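# Transfer the ball into arm2's gutter using three arms

## Task

Get the ball out of the gutter it starts in and into the gutter that belongs to arm2, then leave that gutter resting on its support bar with the ball inside. Pouring from one gutter into another is allowed. A gutter holds the ball only while its open end is higher, so a gutter whose handle points straight up lets the ball roll out. The task fails if the box is moved, raised, rotated or tilted beyond a small amount, if the ball drops more than slightly below table height while no robot is carrying it, or if anything is knocked or placed outside the work area. Arm bases in metres, headings in degrees counter-clockwise from +x: arm1 at x=-1.78 y=+0.07 z=+0.94 facing -1; arm2 at x=+0.00 y=+0.23 z=+0.89 facing +90; arm3 at x=+1.78 y=+0.13 z=+0.89 facing -178. At the end every gripper must be open and every arm backed away, and the result has to stay correct with no robot holding anything in place.

## Robot and tools

Robots. There are three identical i2rt Big YAM arms named arm1, arm2 and arm3. Each has six revolute joints, a two-finger gripper and a wrist camera that sits on top of the hand looking at the fingertips when joints 1 and 6 are zero and the hand is level. Reach is roughly 1.0 m from the joint 1 axis. Loose objects may occasionally get a brief external shove.

Frame. Everything is in one scene frame with its origin on the floor and +z up. The point called hand lies midway between the fingertips; the hand's z axis runs along the fingers and the fingers open and close along its y axis.

execute_actions. Argument actions is a list holding exactly one action (or empty, which only reports state and pictures). The action is an object keyed by robot name; under each name goes "joints", an object of absolute joint targets (not offsets) for that arm only. Each arm has its own object; omitted joints or arms keep whatever target they had. Names, units and ranges: joint1_rad -2.879 to 2.879 (base yaw, positive counter-clockwise seen from above, 0 points the way the base faces); joint2_rad 0 to 3.141 (shoulder, 0 is upper arm pointing back roughly flat, increasing raises it up then forward); joint3_rad 0 to 3.019 (elbow, 0 fully folded, increasing opens); joint4_rad -1.692 to 1.57 (hand pitch, positive tips fingers up); joint5_rad -1.57 to 1.57 (hand swings sideways, positive toward the arm's right); joint6_rad -2.094 to 2.094 (hand roll, positive clockwise viewed from behind). gripper_m is the fingertip gap in metres, 0 to 0.093; each pad squeezes with around 50 to 62 N at most. Arrival tolerances are ±0.045, ±0.14, ±0.09, ±0.055, ±0.03, ±0.035 rad and ±0.003 m in that order. All motions in an action begin together and finish independently; joints move at different speeds, so the hand can sweep a wide arc between postures. One action runs at most 15 s. An unknown key or out-of-range number rejects the whole call and nothing moves. Optional cameras picks images: arm1_cam_wrist, arm2_cam_wrist, arm3_cam_wrist, cam_end_1, cam_end_2, cam_gap_1, cam_gap_2, cam_side, cam_top, or all; omitted or null gives all, [] gives none. The pictures line lists the order of the returned images.

wait takes seconds (0 to 10) and commands nothing; it returns the same report as an empty action. zoom_image takes camera and region [x0, y0, x1, y1] in pixels of that camera's latest full image, origin top-left, at most 504 by 504. read_manual returns only licence text. finished_scene takes scene (1 or 2), ends it permanently and reports success; call it only once the goal holds without robot help.

Reading results. joint_positions gives current joint values. joint_status tells how each commanded joint finished. off_target: it stopped short and may still be pressing. contact_stop or time_out: it now holds where it stopped, though a timed-out joint may keep a target near its position (within 0.375, 0.375, 0.113, 0.225, 0.075, 0.3 rad for joints 1 to 6) and keep pushing, moving there if freed; on_its_own lists such joints, and its "held at" is the held target, not the position. To relieve a push, command the joint to its reported position. "joint command not followed" (often with a cause line) means a self/inter-arm collision check refused that arm's joint targets; the gripper part still runs, and refused joints show not_followed and may be retried automatically until given passable targets. If any result reports a stop, further motion calls in the same reply are skipped. Very small target changes may not move a joint, and a joint carrying a load sags.

Hazards. The arm never stops on contact by itself and can push hard; hard pressing between two robots fails and ends the run, and hard impacts may too. The collision check can act late and ignores fingers, gripper housings and wrist cameras, so keep arms well apart. Sustained effort heats motors: MOTOR HOT appears from 85 °C; at 100 °C an OVER-TEMPERATURE FAULT drops that arm and its gripper until cooled, and its unfinished keys read limit_stop_at_motor_heat (resend targets afterward). Some heat persists into the next scene. Avoid dropping the ball, slamming, disturbing the box, and anything leaving the work area. The robot keeps holding the last command while you deliberate.

Cameras. Six fixed room cameras plus one per wrist; calibration intrinsics and T_world_to_cam are given per camera and may be off by a couple of degrees and several millimetres; wrist camera poses derive from reported joints and can be less accurate.

Each tool is called after "Emit:" as a command line: name --argument value for each argument, lists and objects as JSON in quotes; but a table of rows of numbers goes row by row, as --pt "numbers of a row", without its own name.

## Session

Emit:
execute_actions --actions '[]'

Scene clock: 0.00 s.
Motor temperatures (°C, as the motors report them): arm1=[23 22 25 24 23 23] | arm2=[24 24 23 25 24 25] | arm3=[25 22 24 23 25 23]
arm1.joint_positions: joint1_rad=+0.600 joint2_rad=+0.444 joint3_rad=+1.527 joint4_rad=-1.199 joint5_rad=-0.079 joint6_rad=-0.116 gripper_m=+0.094
arm1.joint_status: not commanded
arm1.hand: x=-1.6816 y=+0.1537 z=+1.6020 quat_wxyz=(-0.641, +0.283, -0.689, -0.184) (m; scene frame)
arm2.joint_positions: joint1_rad=-0.657 joint2_rad=+0.646 joint3_rad=+1.602 joint4_rad=-1.509 joint5_rad=-0.088 joint6_rad=+0.659 gripper_m=+0.094
arm2.joint_status: not commanded
arm2.hand: x=+0.1053 y=+0.3841 z=+1.4890 quat_wxyz=(-0.317, +0.129, -0.861, -0.377) (m; scene frame)
arm3.joint_positions: joint1_rad=-0.176 joint2_rad=+0.570 joint3_rad=+1.307 joint4_rad=-1.291 joint5_rad=-0.197 joint6_rad=-0.132 gripper_m=+0.094
arm3.joint_status: not commanded
arm3.hand: x=+1.5446 y=+0.1274 z=+1.4098 quat_wxyz=(-0.018, -0.872, -0.040, +0.488) (m; scene frame)
pictures: arm1_cam_wrist, arm2_cam_wrist, arm3_cam_wrist, cam_end_1, cam_end_2, cam_gap_1, cam_gap_2, cam_side, cam_top
Images, in order (width x height): arm1_cam_wrist 504x504, arm2_cam_wrist 504x504, arm3_cam_wrist 504x504, cam_end_1 896x504, cam_end_2 896x504, cam_gap_1 896x504, cam_gap_2 896x504, cam_side 896x504, cam_top 896x504.

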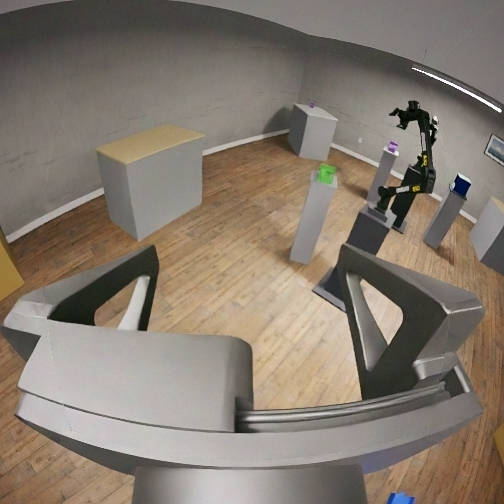

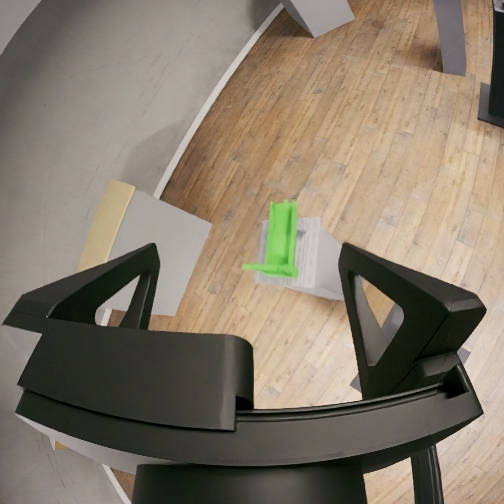

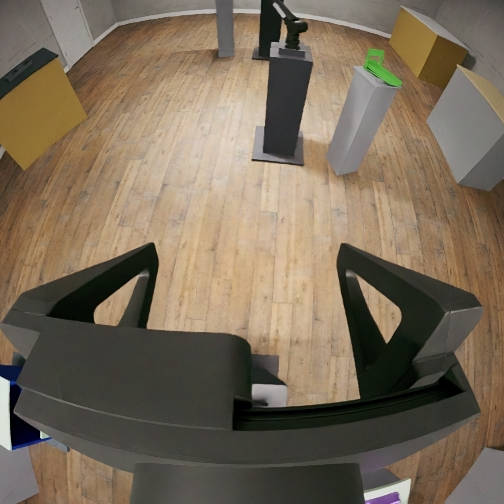

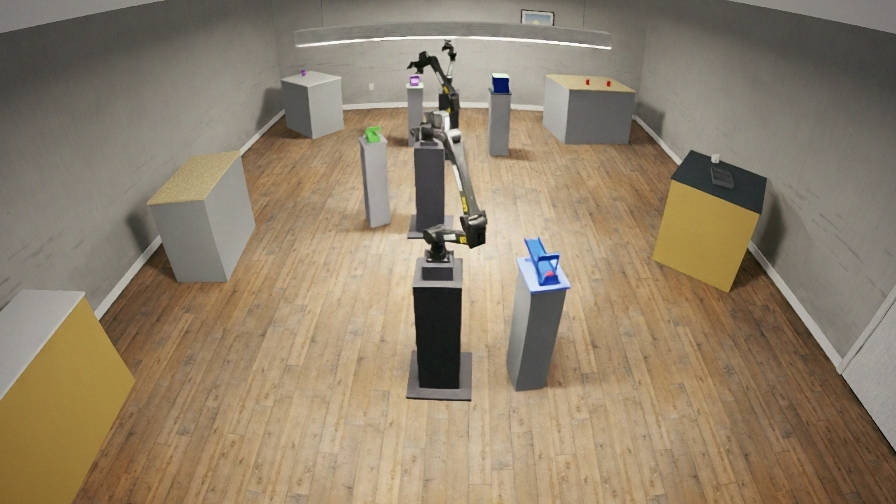

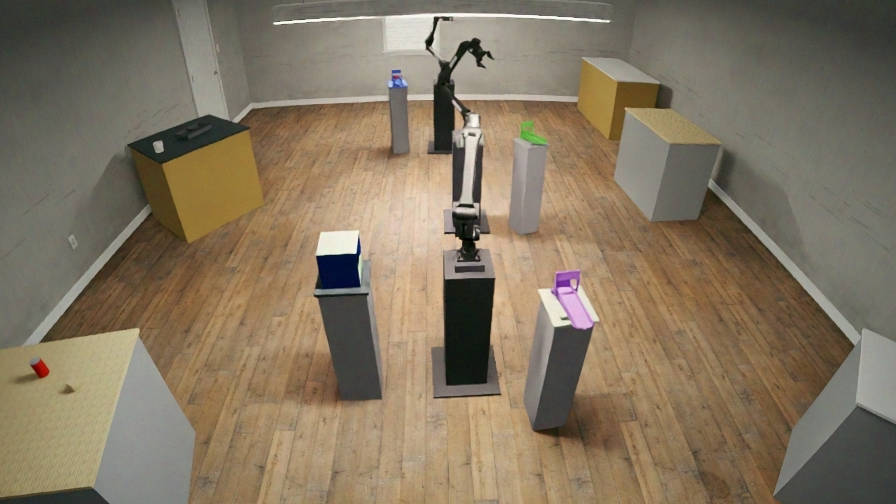

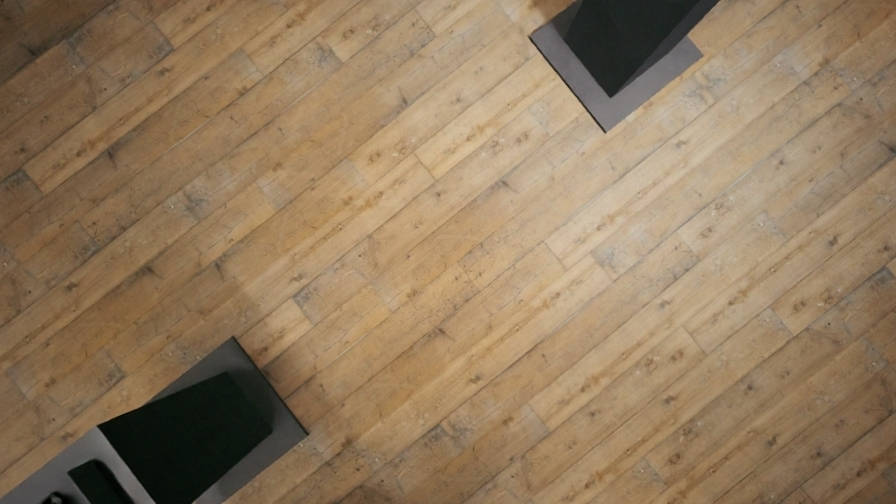

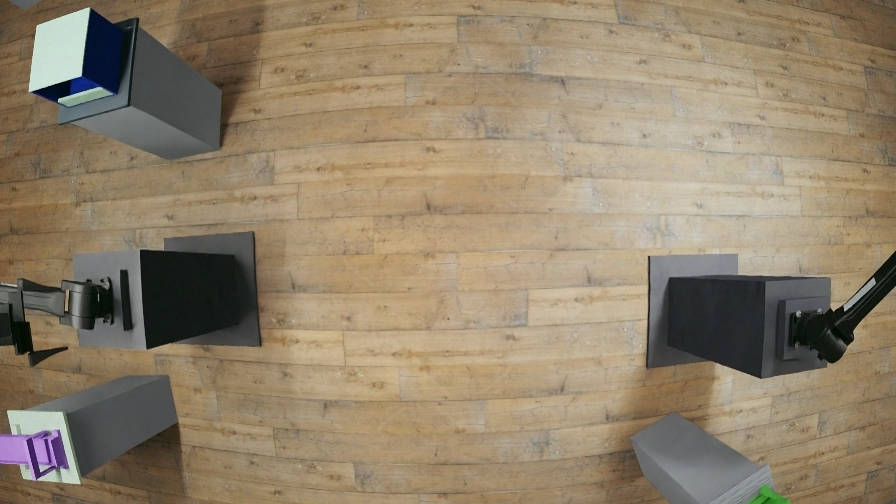

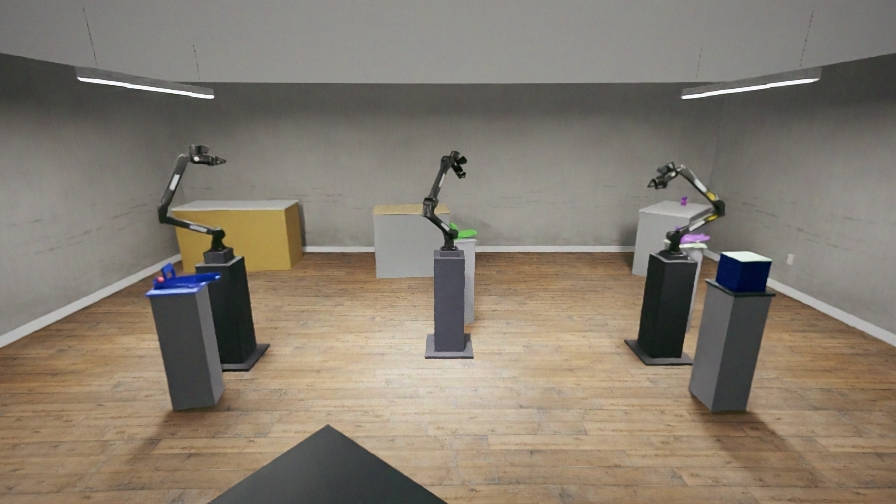

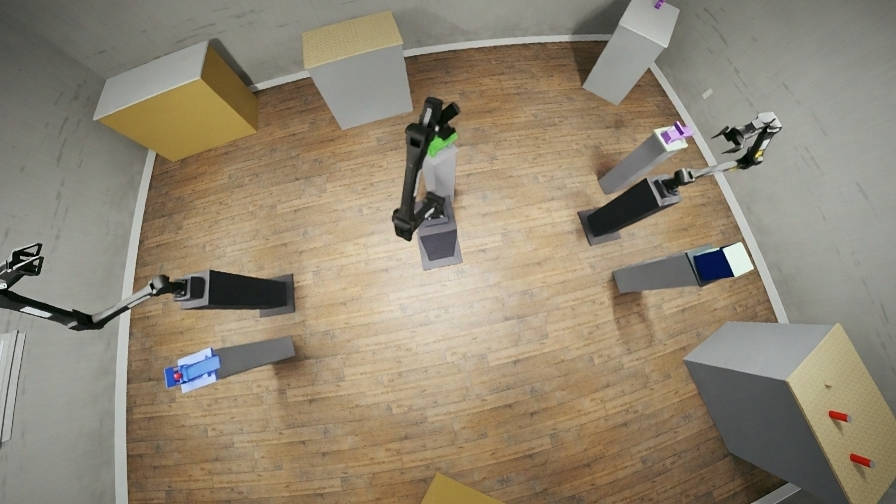

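Emit:
zoom_image --camera "cam_end_1" --region '[480, 210, 600, 310]'

Emit:
zoom_image --camera "cam_side" --region '[130, 240, 250, 320]'

Emit:
zoom_image --camera "cam_end_2" --region '[510, 250, 630, 350]'

Emit:
zoom_image --camera "cam_top" --region '[150, 330, 250, 410]'

Emit:
zoom_image --camera "arm2_cam_wrist" --region '[220, 180, 350, 310]'

Region (480, 210, 600, 310) of cam_end_1's 896x504 image, scaled by 4.200, with more detail than that image has.

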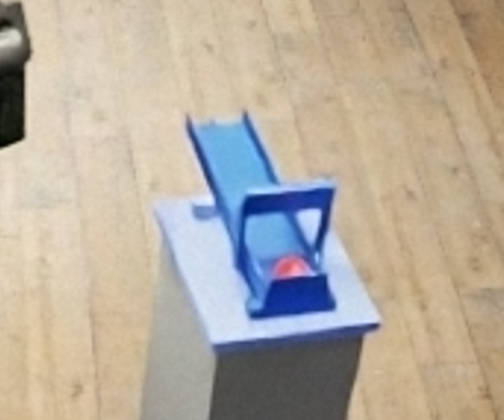

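Region (130, 240, 250, 320) of cam_side's 896x504 image, scaled by 4.200, with more detail than that image has.

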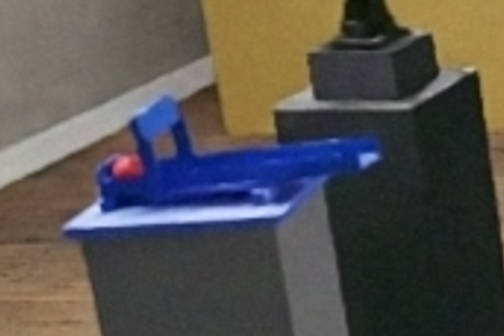

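Region (510, 250, 630, 350) of cam_end_2's 896x504 image, scaled by 4.200, with more detail than that image has.

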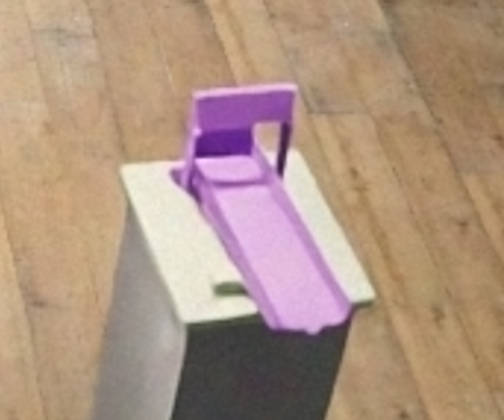

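Region (150, 330, 250, 410) of cam_top's 896x504 image, scaled by 5.040, with more detail than that image has; it fills the top 403 rows of this view, and the rest is white.

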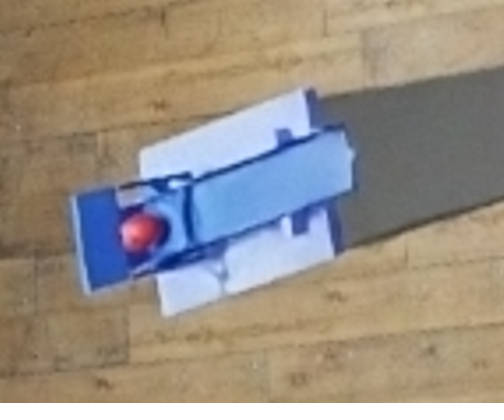

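Region (220, 180, 350, 310) of arm2_cam_wrist's 504x504 image, scaled by 3.877, with more detail than that image has.

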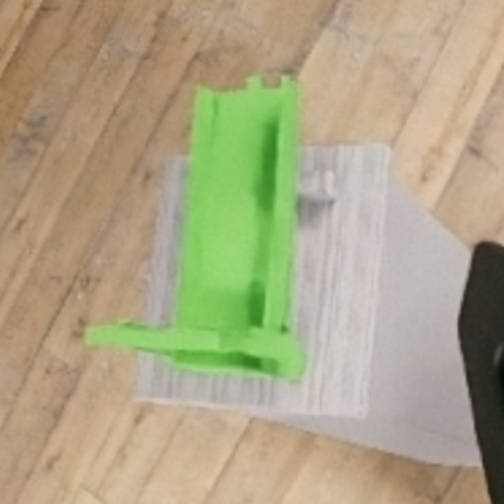

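Emit:
execute_actions --actions '[{"arm1":{"joints":{"joint1_rad":-1.69,"joint2_rad":1.655,"joint3_rad":1.796,"joint4_rad":-1.65,"joint5_rad":0,"joint6_rad":0}},"arm2":{"joints":{"joint1_rad":-0.29,"joint2_rad":1.655,"joint3_rad":1.796,"joint4_rad":-1.65,"joint5_rad":0,"joint6_rad":0}}}]' --cameras '["arm1_cam_wrist","arm2_cam_wrist","cam_side","cam_top"]'

Scene clock: 66.10 s.
Motor temperatures (°C, as the motors report them): arm1=[23 23 28 25 23 23] | arm2=[24 25 29 25 24 25] | arm3=[25 22 30 23 25 23]
arm1.joint_positions: joint1_rad=-1.694 joint2_rad=+1.658 joint3_rad=+1.792 joint4_rad=-1.634 joint5_rad=+0.001 joint6_rad=-0.009 gripper_m=+0.094
arm1.joint_status: all done
arm1.hand: x=-1.8510 y=-0.4441 z=+1.2454 quat_wxyz=(-0.025, -0.749, -0.661, +0.025) (m; scene frame)
arm2.joint_positions: joint1_rad=-0.294 joint2_rad=+1.669 joint3_rad=+1.772 joint4_rad=-1.639 joint5_rad=-0.002 joint6_rad=+0.011 gripper_m=+0.094
arm2.joint_status: all done
arm2.hand: x=+0.1510 y=+0.7218 z=+1.1914 quat_wxyz=(-0.016, +0.590, -0.807, -0.017) (m; scene frame)
arm3.joint_positions: joint1_rad=-0.176 joint2_rad=+0.570 joint3_rad=+1.307 joint4_rad=-1.291 joint5_rad=-0.197 joint6_rad=-0.132 gripper_m=+0.094
arm3.joint_status: not commanded
arm3.hand: x=+1.5446 y=+0.1274 z=+1.4098 quat_wxyz=(-0.018, -0.872, -0.040, +0.488) (m; scene frame)
pictures: arm1_cam_wrist, arm2_cam_wrist, cam_side, cam_top
camera_calibration (this result's frames):
arm1_cam_wrist: T_world_to_cam=[[-0.991733, 0.128235, -0.00472504, -1.77165], [0.106623, 0.843963, 0.525698, -0.0820817], [0.0714005, 0.520848, -0.850658, 1.54782], [0, 0, 0, 1]] pos_world=[-1.85877, -0.50972, 1.35145]
arm2_cam_wrist: T_world_to_cam=[[0.950076, -0.311887, 0.00908532, 0.0725409], [-0.266642, -0.79644, 0.542757, -0.0271192], [-0.162043, -0.518083, -0.83984, 1.52074], [0, 0, 0, 1]] pos_world=[0.170275, 0.788894, 1.29124]
Images, in order (width x height): arm1_cam_wrist 504x504, arm2_cam_wrist 504x504, cam_side 896x504, cam_top 896x504.

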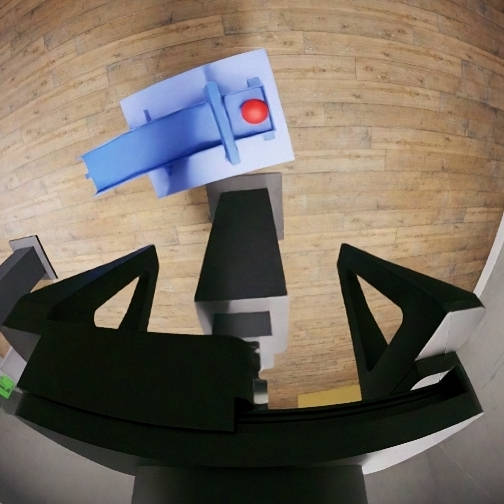

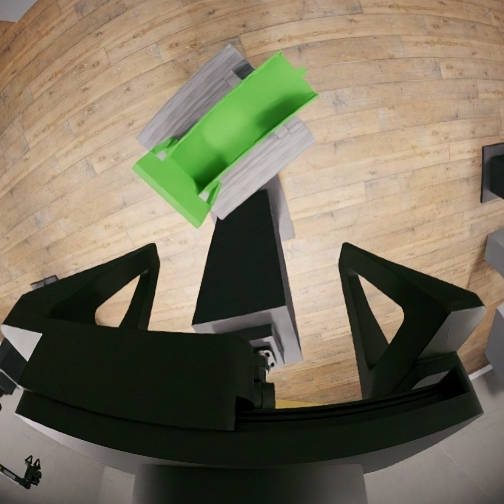

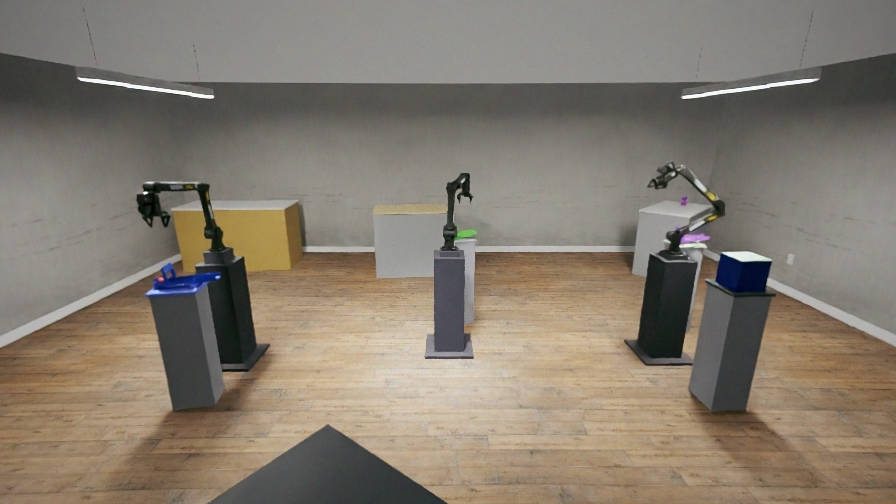

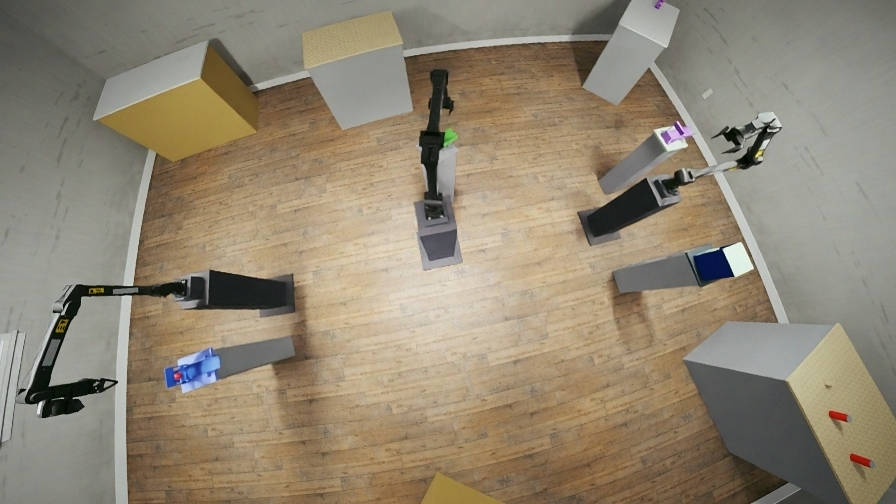

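Emit:
zoom_image --camera "arm1_cam_wrist" --region '[60, 30, 312, 230]'

Emit:
zoom_image --camera "arm2_cam_wrist" --region '[110, 30, 342, 240]'

Region (60, 30, 312, 230) of arm1_cam_wrist's 504x504 image, scaled by 2.000, with more detail than that image has; it fills the top 400 rows of this view, and the rest is white.

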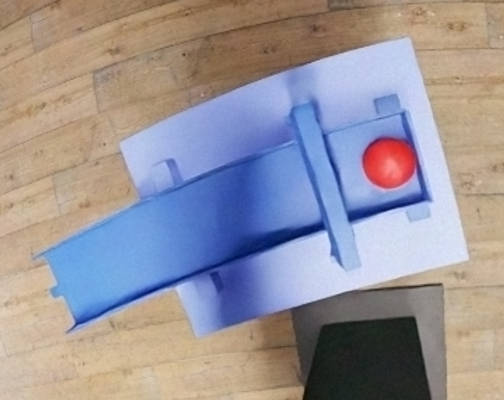

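Region (110, 30, 342, 240) of arm2_cam_wrist's 504x504 image, scaled by 2.172, with more detail than that image has; it fills the top 456 rows of this view, and the rest is white.

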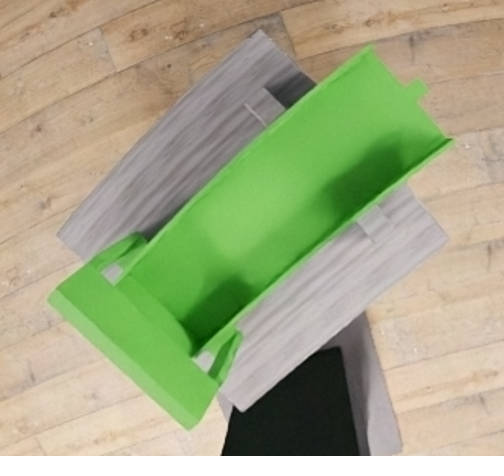

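Emit:
execute_actions --actions '[{"arm1":{"joints":{"joint1_rad":-1.673,"joint2_rad":1.886,"joint3_rad":1.522,"joint4_rad":-1.22,"joint5_rad":-0.2,"joint6_rad":-0.21}},"arm2":{"joints":{"joint1_rad":-0.003,"joint2_rad":1.599,"joint3_rad":1.2375,"joint4_rad":-1.115,"joint5_rad":0.177,"joint6_rad":-0.485}}}]' --cameras '["arm1_cam_wrist","arm2_cam_wrist","cam_side","cam_end_1"]'

Scene clock: 125.70 s.
Motor temperatures (°C, as the motors report them): arm1=[23 25 30 24 23 23] | arm2=[24 28 33 25 24 25] | arm3=[25 22 31 23 25 23]
arm1.joint_positions: joint1_rad=-1.683 joint2_rad=+1.875 joint3_rad=+1.510 joint4_rad=-1.235 joint5_rad=-0.197 joint6_rad=-0.199 gripper_m=+0.094
arm1.joint_status: all done
arm1.hand: x=-1.8141 y=-0.4801 z=+1.0307 quat_wxyz=(-0.073, -0.677, -0.729, -0.071) (m; scene frame)
arm2.joint_positions: joint1_rad=+0.000 joint2_rad=+1.614 joint3_rad=+1.230 joint4_rad=-1.130 joint5_rad=+0.175 joint6_rad=-0.473 gripper_m=+0.094
arm2.joint_status: all done
arm2.hand: x=+0.0311 y=+0.7054 z=+1.0170 quat_wxyz=(-0.074, +0.848, -0.522, +0.056) (m; scene frame)
arm3.joint_positions: joint1_rad=-0.176 joint2_rad=+0.570 joint3_rad=+1.307 joint4_rad=-1.291 joint5_rad=-0.197 joint6_rad=-0.132 gripper_m=+0.094
arm3.joint_status: not commanded
arm3.hand: x=+1.5446 y=+0.1274 z=+1.4098 quat_wxyz=(-0.018, -0.872, -0.040, +0.488) (m; scene frame)
pictures: arm1_cam_wrist, arm2_cam_wrist, cam_end_1, cam_side
camera_calibration (this result's frames):
arm1_cam_wrist: T_world_to_cam=[[-0.976743, -0.0693753, -0.202881, -1.59487], [-0.174497, 0.807039, 0.564126, -0.510035], [0.124596, 0.586408, -0.800376, 1.45746], [0, 0, 0, 1]] pos_world=[-1.82837, -0.553692, 1.13067]
arm2_cam_wrist: T_world_to_cam=[[0.878469, 0.433508, 0.200904, -0.535738], [0.249313, -0.774588, 0.581254, -0.0480863], [0.407596, -0.460526, -0.788531, 1.23583], [0, 0, 0, 1]] pos_world=[-0.0211039, 0.764133, 1.11008]
Images, in order (width x height): arm1_cam_wrist 504x504, arm2_cam_wrist 504x504, cam_end_1 896x504, cam_side 896x504.

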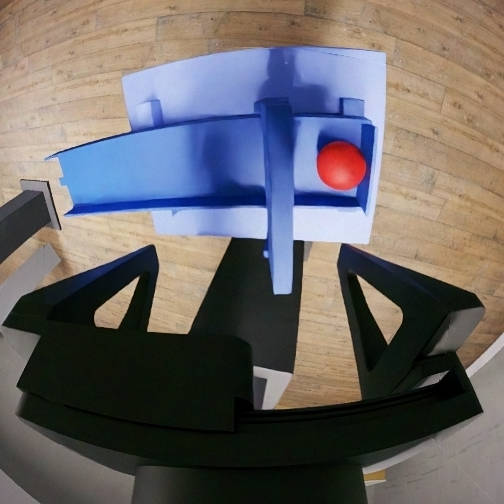

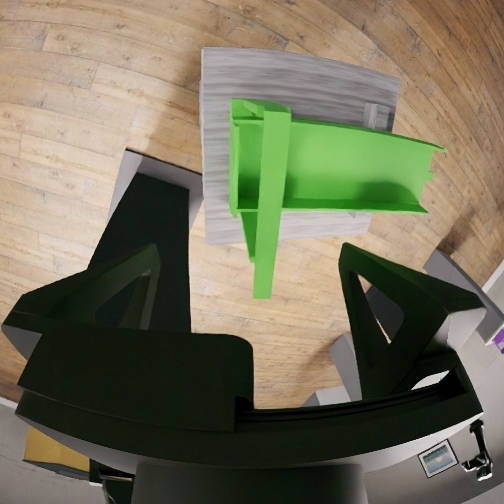

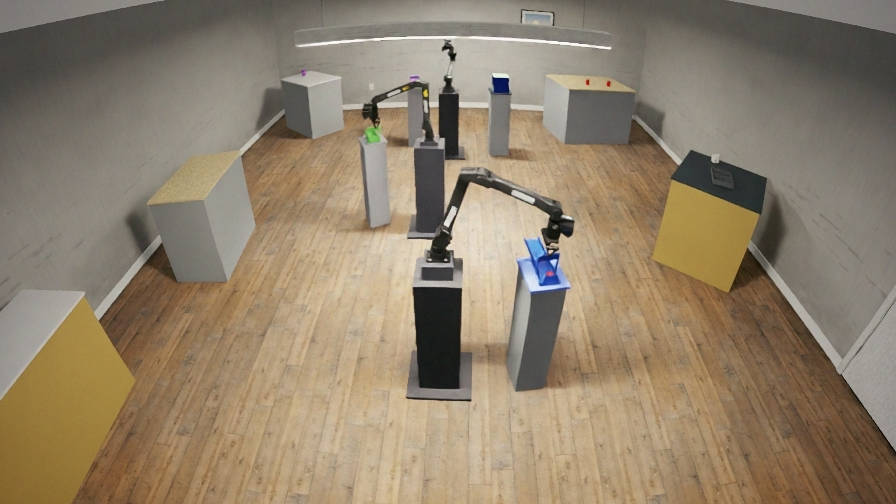

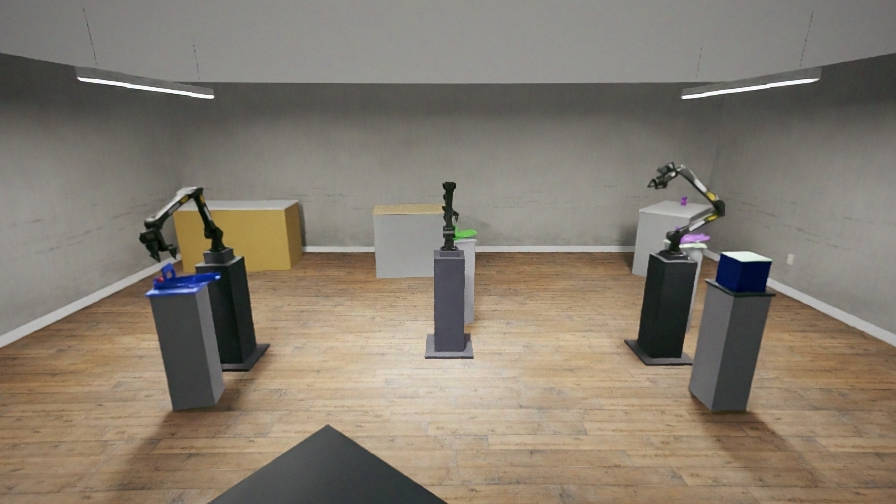

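Emit:
execute_actions --actions '[{"arm1":{"joints":{"joint1_rad":-1.685,"joint2_rad":1.961,"joint3_rad":1.449,"joint4_rad":-1.07,"joint6_rad":-0.24}},"arm2":{"joints":{"joint1_rad":-0.032,"joint2_rad":1.697,"joint3_rad":1.19,"joint4_rad":-0.97}}}]' --cameras '["arm1_cam_wrist","arm2_cam_wrist","cam_side","cam_end_1"]'

Emit:
zoom_image --camera "cam_side" --region '[120, 220, 240, 310]'

Scene clock: 145.30 s.
Motor temperatures (°C, as the motors report them): arm1=[23 25 30 24 23 23] | arm2=[24 28 32 25 24 25] | arm3=[25 22 31 23 25 23]
arm1.joint_positions: joint1_rad=-1.683 joint2_rad=+1.961 joint3_rad=+1.456 joint4_rad=-1.086 joint5_rad=-0.197 joint6_rad=-0.229 gripper_m=+0.094
arm1.joint_status: all done
arm1.hand: x=-1.8147 y=-0.4886 z=+0.9657 quat_wxyz=(-0.077, -0.665, -0.740, -0.066) (m; scene frame)
arm2.joint_positions: joint1_rad=-0.029 joint2_rad=+1.712 joint3_rad=+1.184 joint4_rad=-0.984 joint5_rad=+0.175 joint6_rad=-0.474 gripper_m=+0.094
arm2.joint_status: all done
arm2.hand: x=+0.0451 y=+0.7175 z=+0.9577 quat_wxyz=(-0.074, +0.840, -0.534, +0.056) (m; scene frame)
arm3.joint_positions: joint1_rad=-0.176 joint2_rad=+0.570 joint3_rad=+1.307 joint4_rad=-1.291 joint5_rad=-0.197 joint6_rad=-0.132 gripper_m=+0.094
arm3.joint_status: not commanded
arm3.hand: x=+1.5446 y=+0.1274 z=+1.4098 quat_wxyz=(-0.018, -0.872, -0.040, +0.488) (m; scene frame)
pictures: arm1_cam_wrist, arm2_cam_wrist, cam_end_1, cam_side
camera_calibration (this result's frames):
arm1_cam_wrist: T_world_to_cam=[[-0.974383, -0.101259, -0.20081, -1.62253], [-0.197891, 0.81027, 0.551636, -0.495419], [0.106852, 0.577243, -0.809551, 1.38268], [0, 0, 0, 1]] pos_world=[-1.82675, -0.561019, 1.06682]
arm2_cam_wrist: T_world_to_cam=[[0.890414, 0.408257, 0.201221, -0.524082], [0.227492, -0.782102, 0.580142, -0.000284608], [0.394222, -0.47079, -0.789269, 1.19758], [0, 0, 0, 1]] pos_world=[-0.00539876, 0.777548, 1.05084]
Images, in order (width x height): arm1_cam_wrist 504x504, arm2_cam_wrist 504x504, cam_end_1 896x504, cam_side 896x504.

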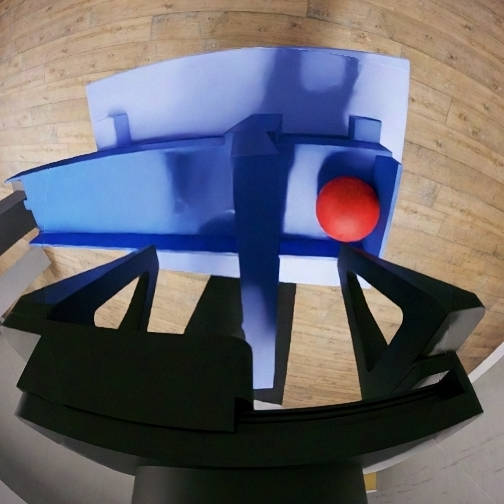

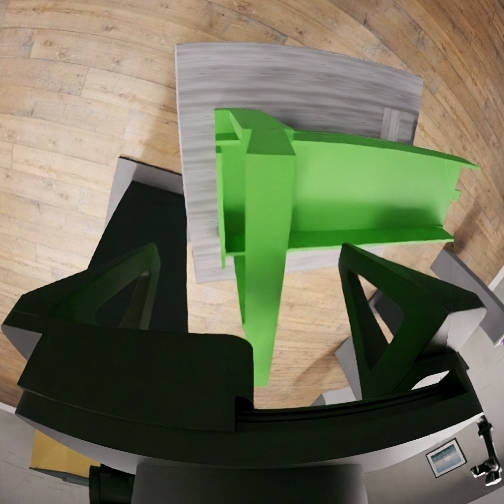

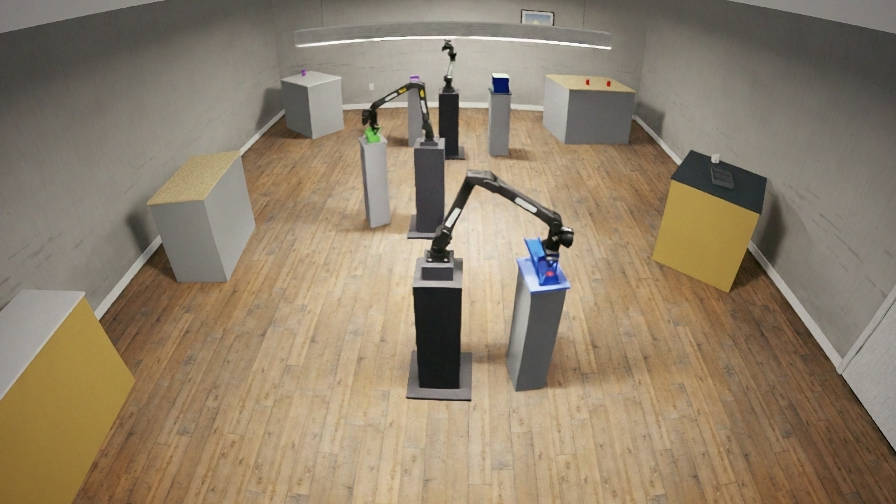

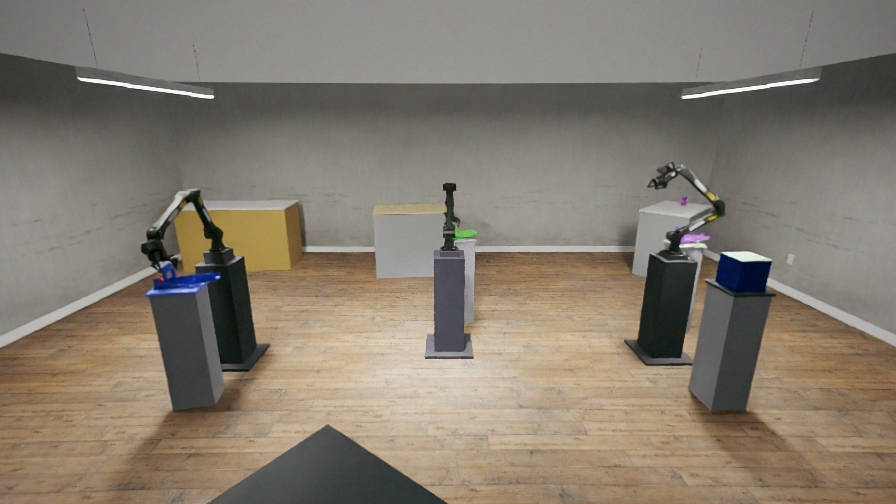

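Region (120, 220, 240, 310) of cam_side's 896x504 image, scaled by 4.200, with more detail than that image has; it fills the top 378 rows of this view, and the rest is white.

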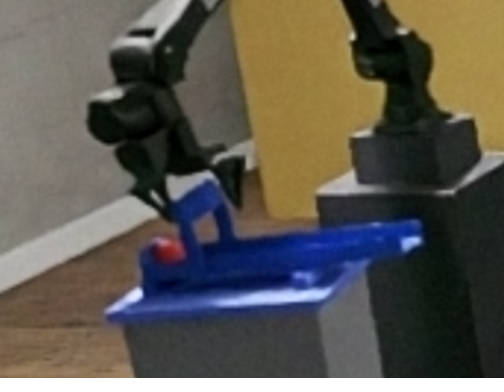

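Emit:
execute_actions --actions '[{"arm1":{"joints":{"gripper_m":0}},"arm2":{"joints":{"gripper_m":0}}}]' --cameras '["arm1_cam_wrist","arm2_cam_wrist","cam_side"]'

Emit:
zoom_image --camera "cam_side" --region '[120, 220, 240, 310]'

Scene clock: 154.73 s.
Motor temperatures (°C, as the motors report them): arm1=[23 25 30 24 23 23] | arm2=[24 28 32 25 24 25] | arm3=[25 22 32 23 25 23]
arm1.joint_positions: joint1_rad=-1.683 joint2_rad=+1.961 joint3_rad=+1.456 joint4_rad=-1.084 joint5_rad=-0.202 joint6_rad=-0.233 gripper_m=+0.011
arm1.joint_status: gripper_m off_target (ended at +0.011, target +0.000)
arm1.hand: x=-1.8141 y=-0.4894 z=+0.9659 quat_wxyz=(-0.080, -0.664, -0.741, -0.067) (m; scene frame)
arm2.joint_positions: joint1_rad=-0.029 joint2_rad=+1.711 joint3_rad=+1.184 joint4_rad=-0.982 joint5_rad=+0.181 joint6_rad=-0.475 gripper_m=+0.011
arm2.joint_status: gripper_m off_target (ended at +0.011, target +0.000)
arm2.hand: x=+0.0462 y=+0.7182 z=+0.9588 quat_wxyz=(-0.078, +0.840, -0.534, +0.058) (m; scene frame)
arm3.joint_positions: joint1_rad=-0.176 joint2_rad=+0.570 joint3_rad=+1.307 joint4_rad=-1.291 joint5_rad=-0.197 joint6_rad=-0.132 gripper_m=+0.094
arm3.joint_status: not commanded
arm3.hand: x=+1.5446 y=+0.1274 z=+1.4098 quat_wxyz=(-0.018, -0.872, -0.040, +0.488) (m; scene frame)
pictures: arm1_cam_wrist, arm2_cam_wrist, cam_side
camera_calibration (this result's frames):
arm1_cam_wrist: T_world_to_cam=[[-0.972965, -0.105994, -0.205192, -1.6175], [-0.203839, 0.811795, 0.547209, -0.500563], [0.108573, 0.574242, -0.811454, 1.38668], [0, 0, 0, 1]] pos_world=[-1.82636, -0.561381, 1.06724]
arm2_cam_wrist: T_world_to_cam=[[0.88894, 0.407625, 0.208872, -0.532417], [0.223848, -0.7845, 0.578319, 0.00300804], [0.399597, -0.467335, -0.788619, 1.19502], [0, 0, 0, 1]] pos_world=[-0.00491248, 0.777861, 1.05188]
Images, in order (width x height): arm1_cam_wrist 504x504, arm2_cam_wrist 504x504, cam_side 896x504.

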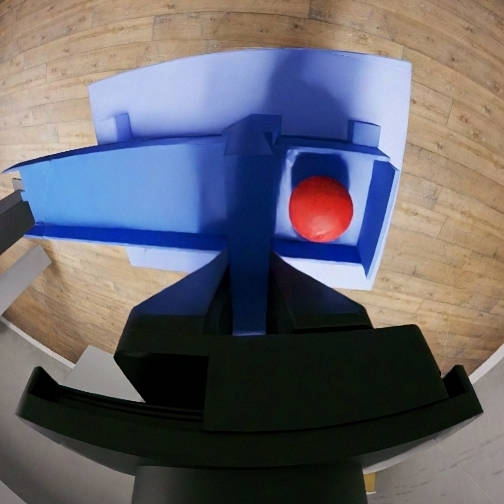

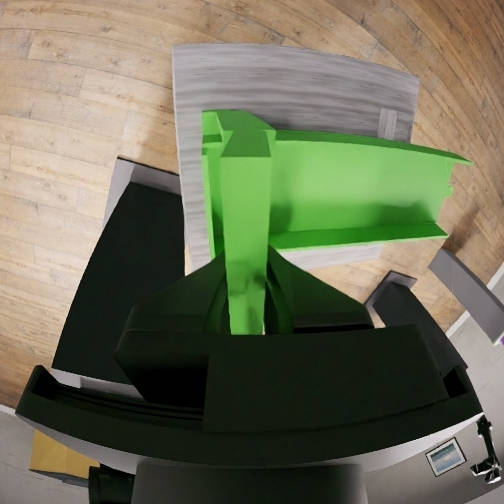

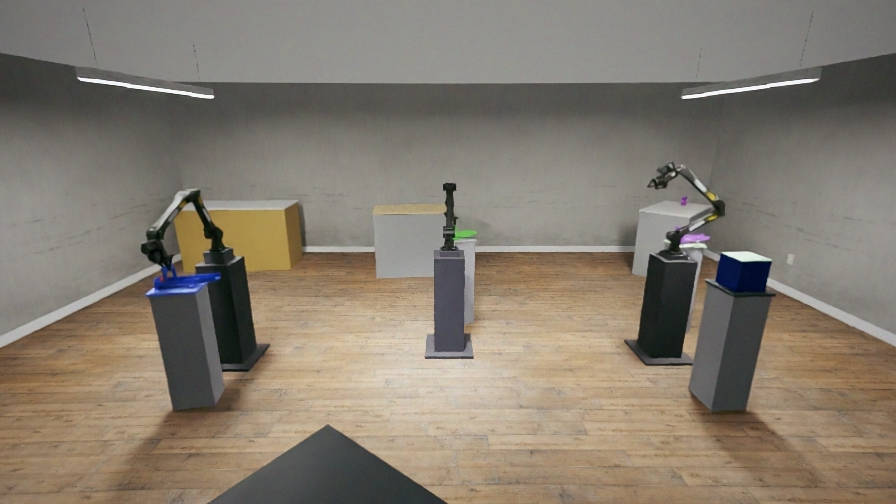

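Region (120, 220, 240, 310) of cam_side's 896x504 image, scaled by 4.200, with more detail than that image has; it fills the top 378 rows of this view, and the rest is white.

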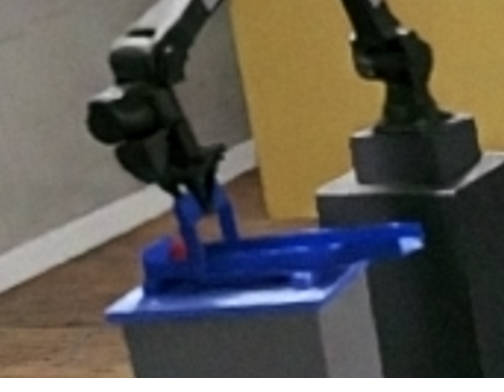

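Emit:
execute_actions --actions '[{"arm1":{"joints":{"joint2_rad":1.86,"joint3_rad":1.54,"joint4_rad":-1.25,"joint5_rad":-0.45}},"arm2":{"joints":{"joint2_rad":1.599,"joint3_rad":1.26,"joint4_rad":-1.13}}}]' --cameras '["arm1_cam_wrist","arm2_cam_wrist","cam_side"]'

Emit:
zoom_image --camera "cam_side" --region '[120, 200, 260, 310]'

Scene clock: 162.90 s.
Motor temperatures (°C, as the motors report them): arm1=[23 26 30 24 23 23] | arm2=[24 29 32 25 24 25] | arm3=[25 22 32 23 25 23]
arm1.joint_positions: joint1_rad=-1.683 joint2_rad=+1.859 joint3_rad=+1.488 joint4_rad=-1.234 joint5_rad=-0.441 joint6_rad=-0.233 gripper_m=+0.011
arm1.joint_status: all done
arm1.hand: x=-1.7741 y=-0.4782 z=+1.0450 quat_wxyz=(-0.172, -0.653, -0.724, -0.140) (m; scene frame)
arm2.joint_positions: joint1_rad=-0.029 joint2_rad=+1.612 joint3_rad=+1.200 joint4_rad=-1.121 joint5_rad=+0.176 joint6_rad=-0.475 gripper_m=+0.011
arm2.joint_status: all done
arm2.hand: x=+0.0447 y=+0.6946 z=+1.0071 quat_wxyz=(-0.065, +0.841, -0.533, +0.062) (m; scene frame)
arm3.joint_positions: joint1_rad=-0.176 joint2_rad=+0.570 joint3_rad=+1.307 joint4_rad=-1.291 joint5_rad=-0.197 joint6_rad=-0.132 gripper_m=+0.094
arm3.joint_status: not commanded
arm3.hand: x=+1.5446 y=+0.1274 z=+1.4098 quat_wxyz=(-0.018, -0.872, -0.040, +0.488) (m; scene frame)
pictures: arm1_cam_wrist, arm2_cam_wrist, cam_side
camera_calibration (this result's frames):
arm1_cam_wrist: T_world_to_cam=[[-0.89772, -0.104207, -0.428065, -1.19393], [-0.321152, 0.819923, 0.473906, -0.672413], [0.301596, 0.562909, -0.769528, 1.73331], [0, 0, 0, 1]] pos_world=[-1.81052, -0.548785, 1.14141]
arm2_cam_wrist: T_world_to_cam=[[0.889847, 0.413343, 0.193184, -0.519774], [0.228003, -0.7696, 0.596431, -0.0718287], [0.395205, -0.486686, -0.77907, 1.22672], [0, 0, 0, 1]] pos_world=[-0.00590943, 0.756592, 1.09895]
Images, in order (width x height): arm1_cam_wrist 504x504, arm2_cam_wrist 504x504, cam_side 896x504.

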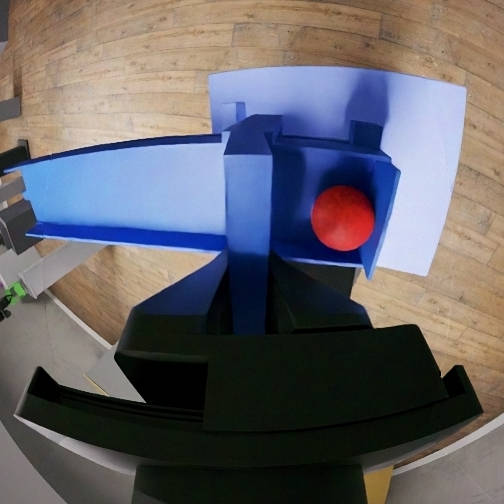

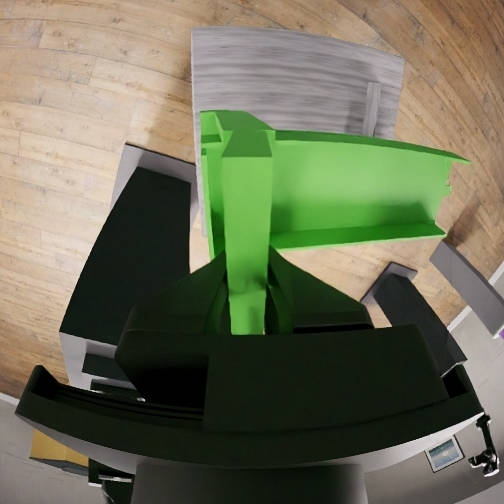

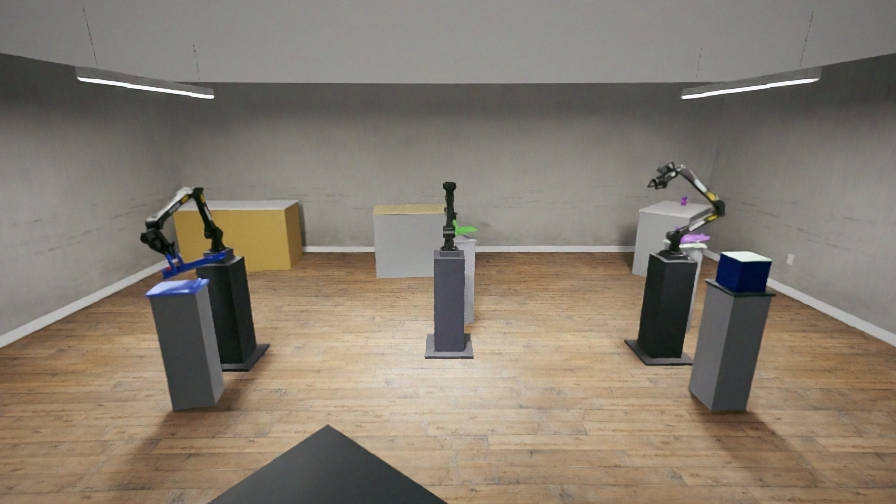

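Region (120, 200, 260, 310) of cam_side's 896x504 image, scaled by 3.600, with more detail than that image has; it fills the top 396 rows of this view, and the rest is white.

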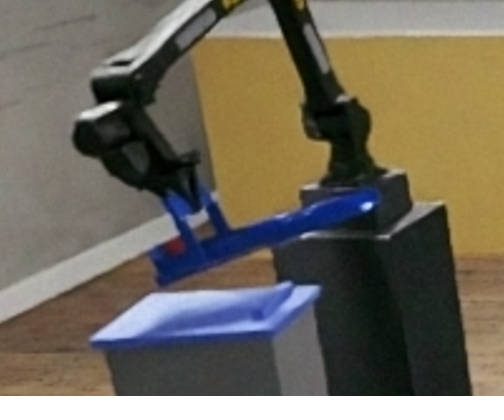

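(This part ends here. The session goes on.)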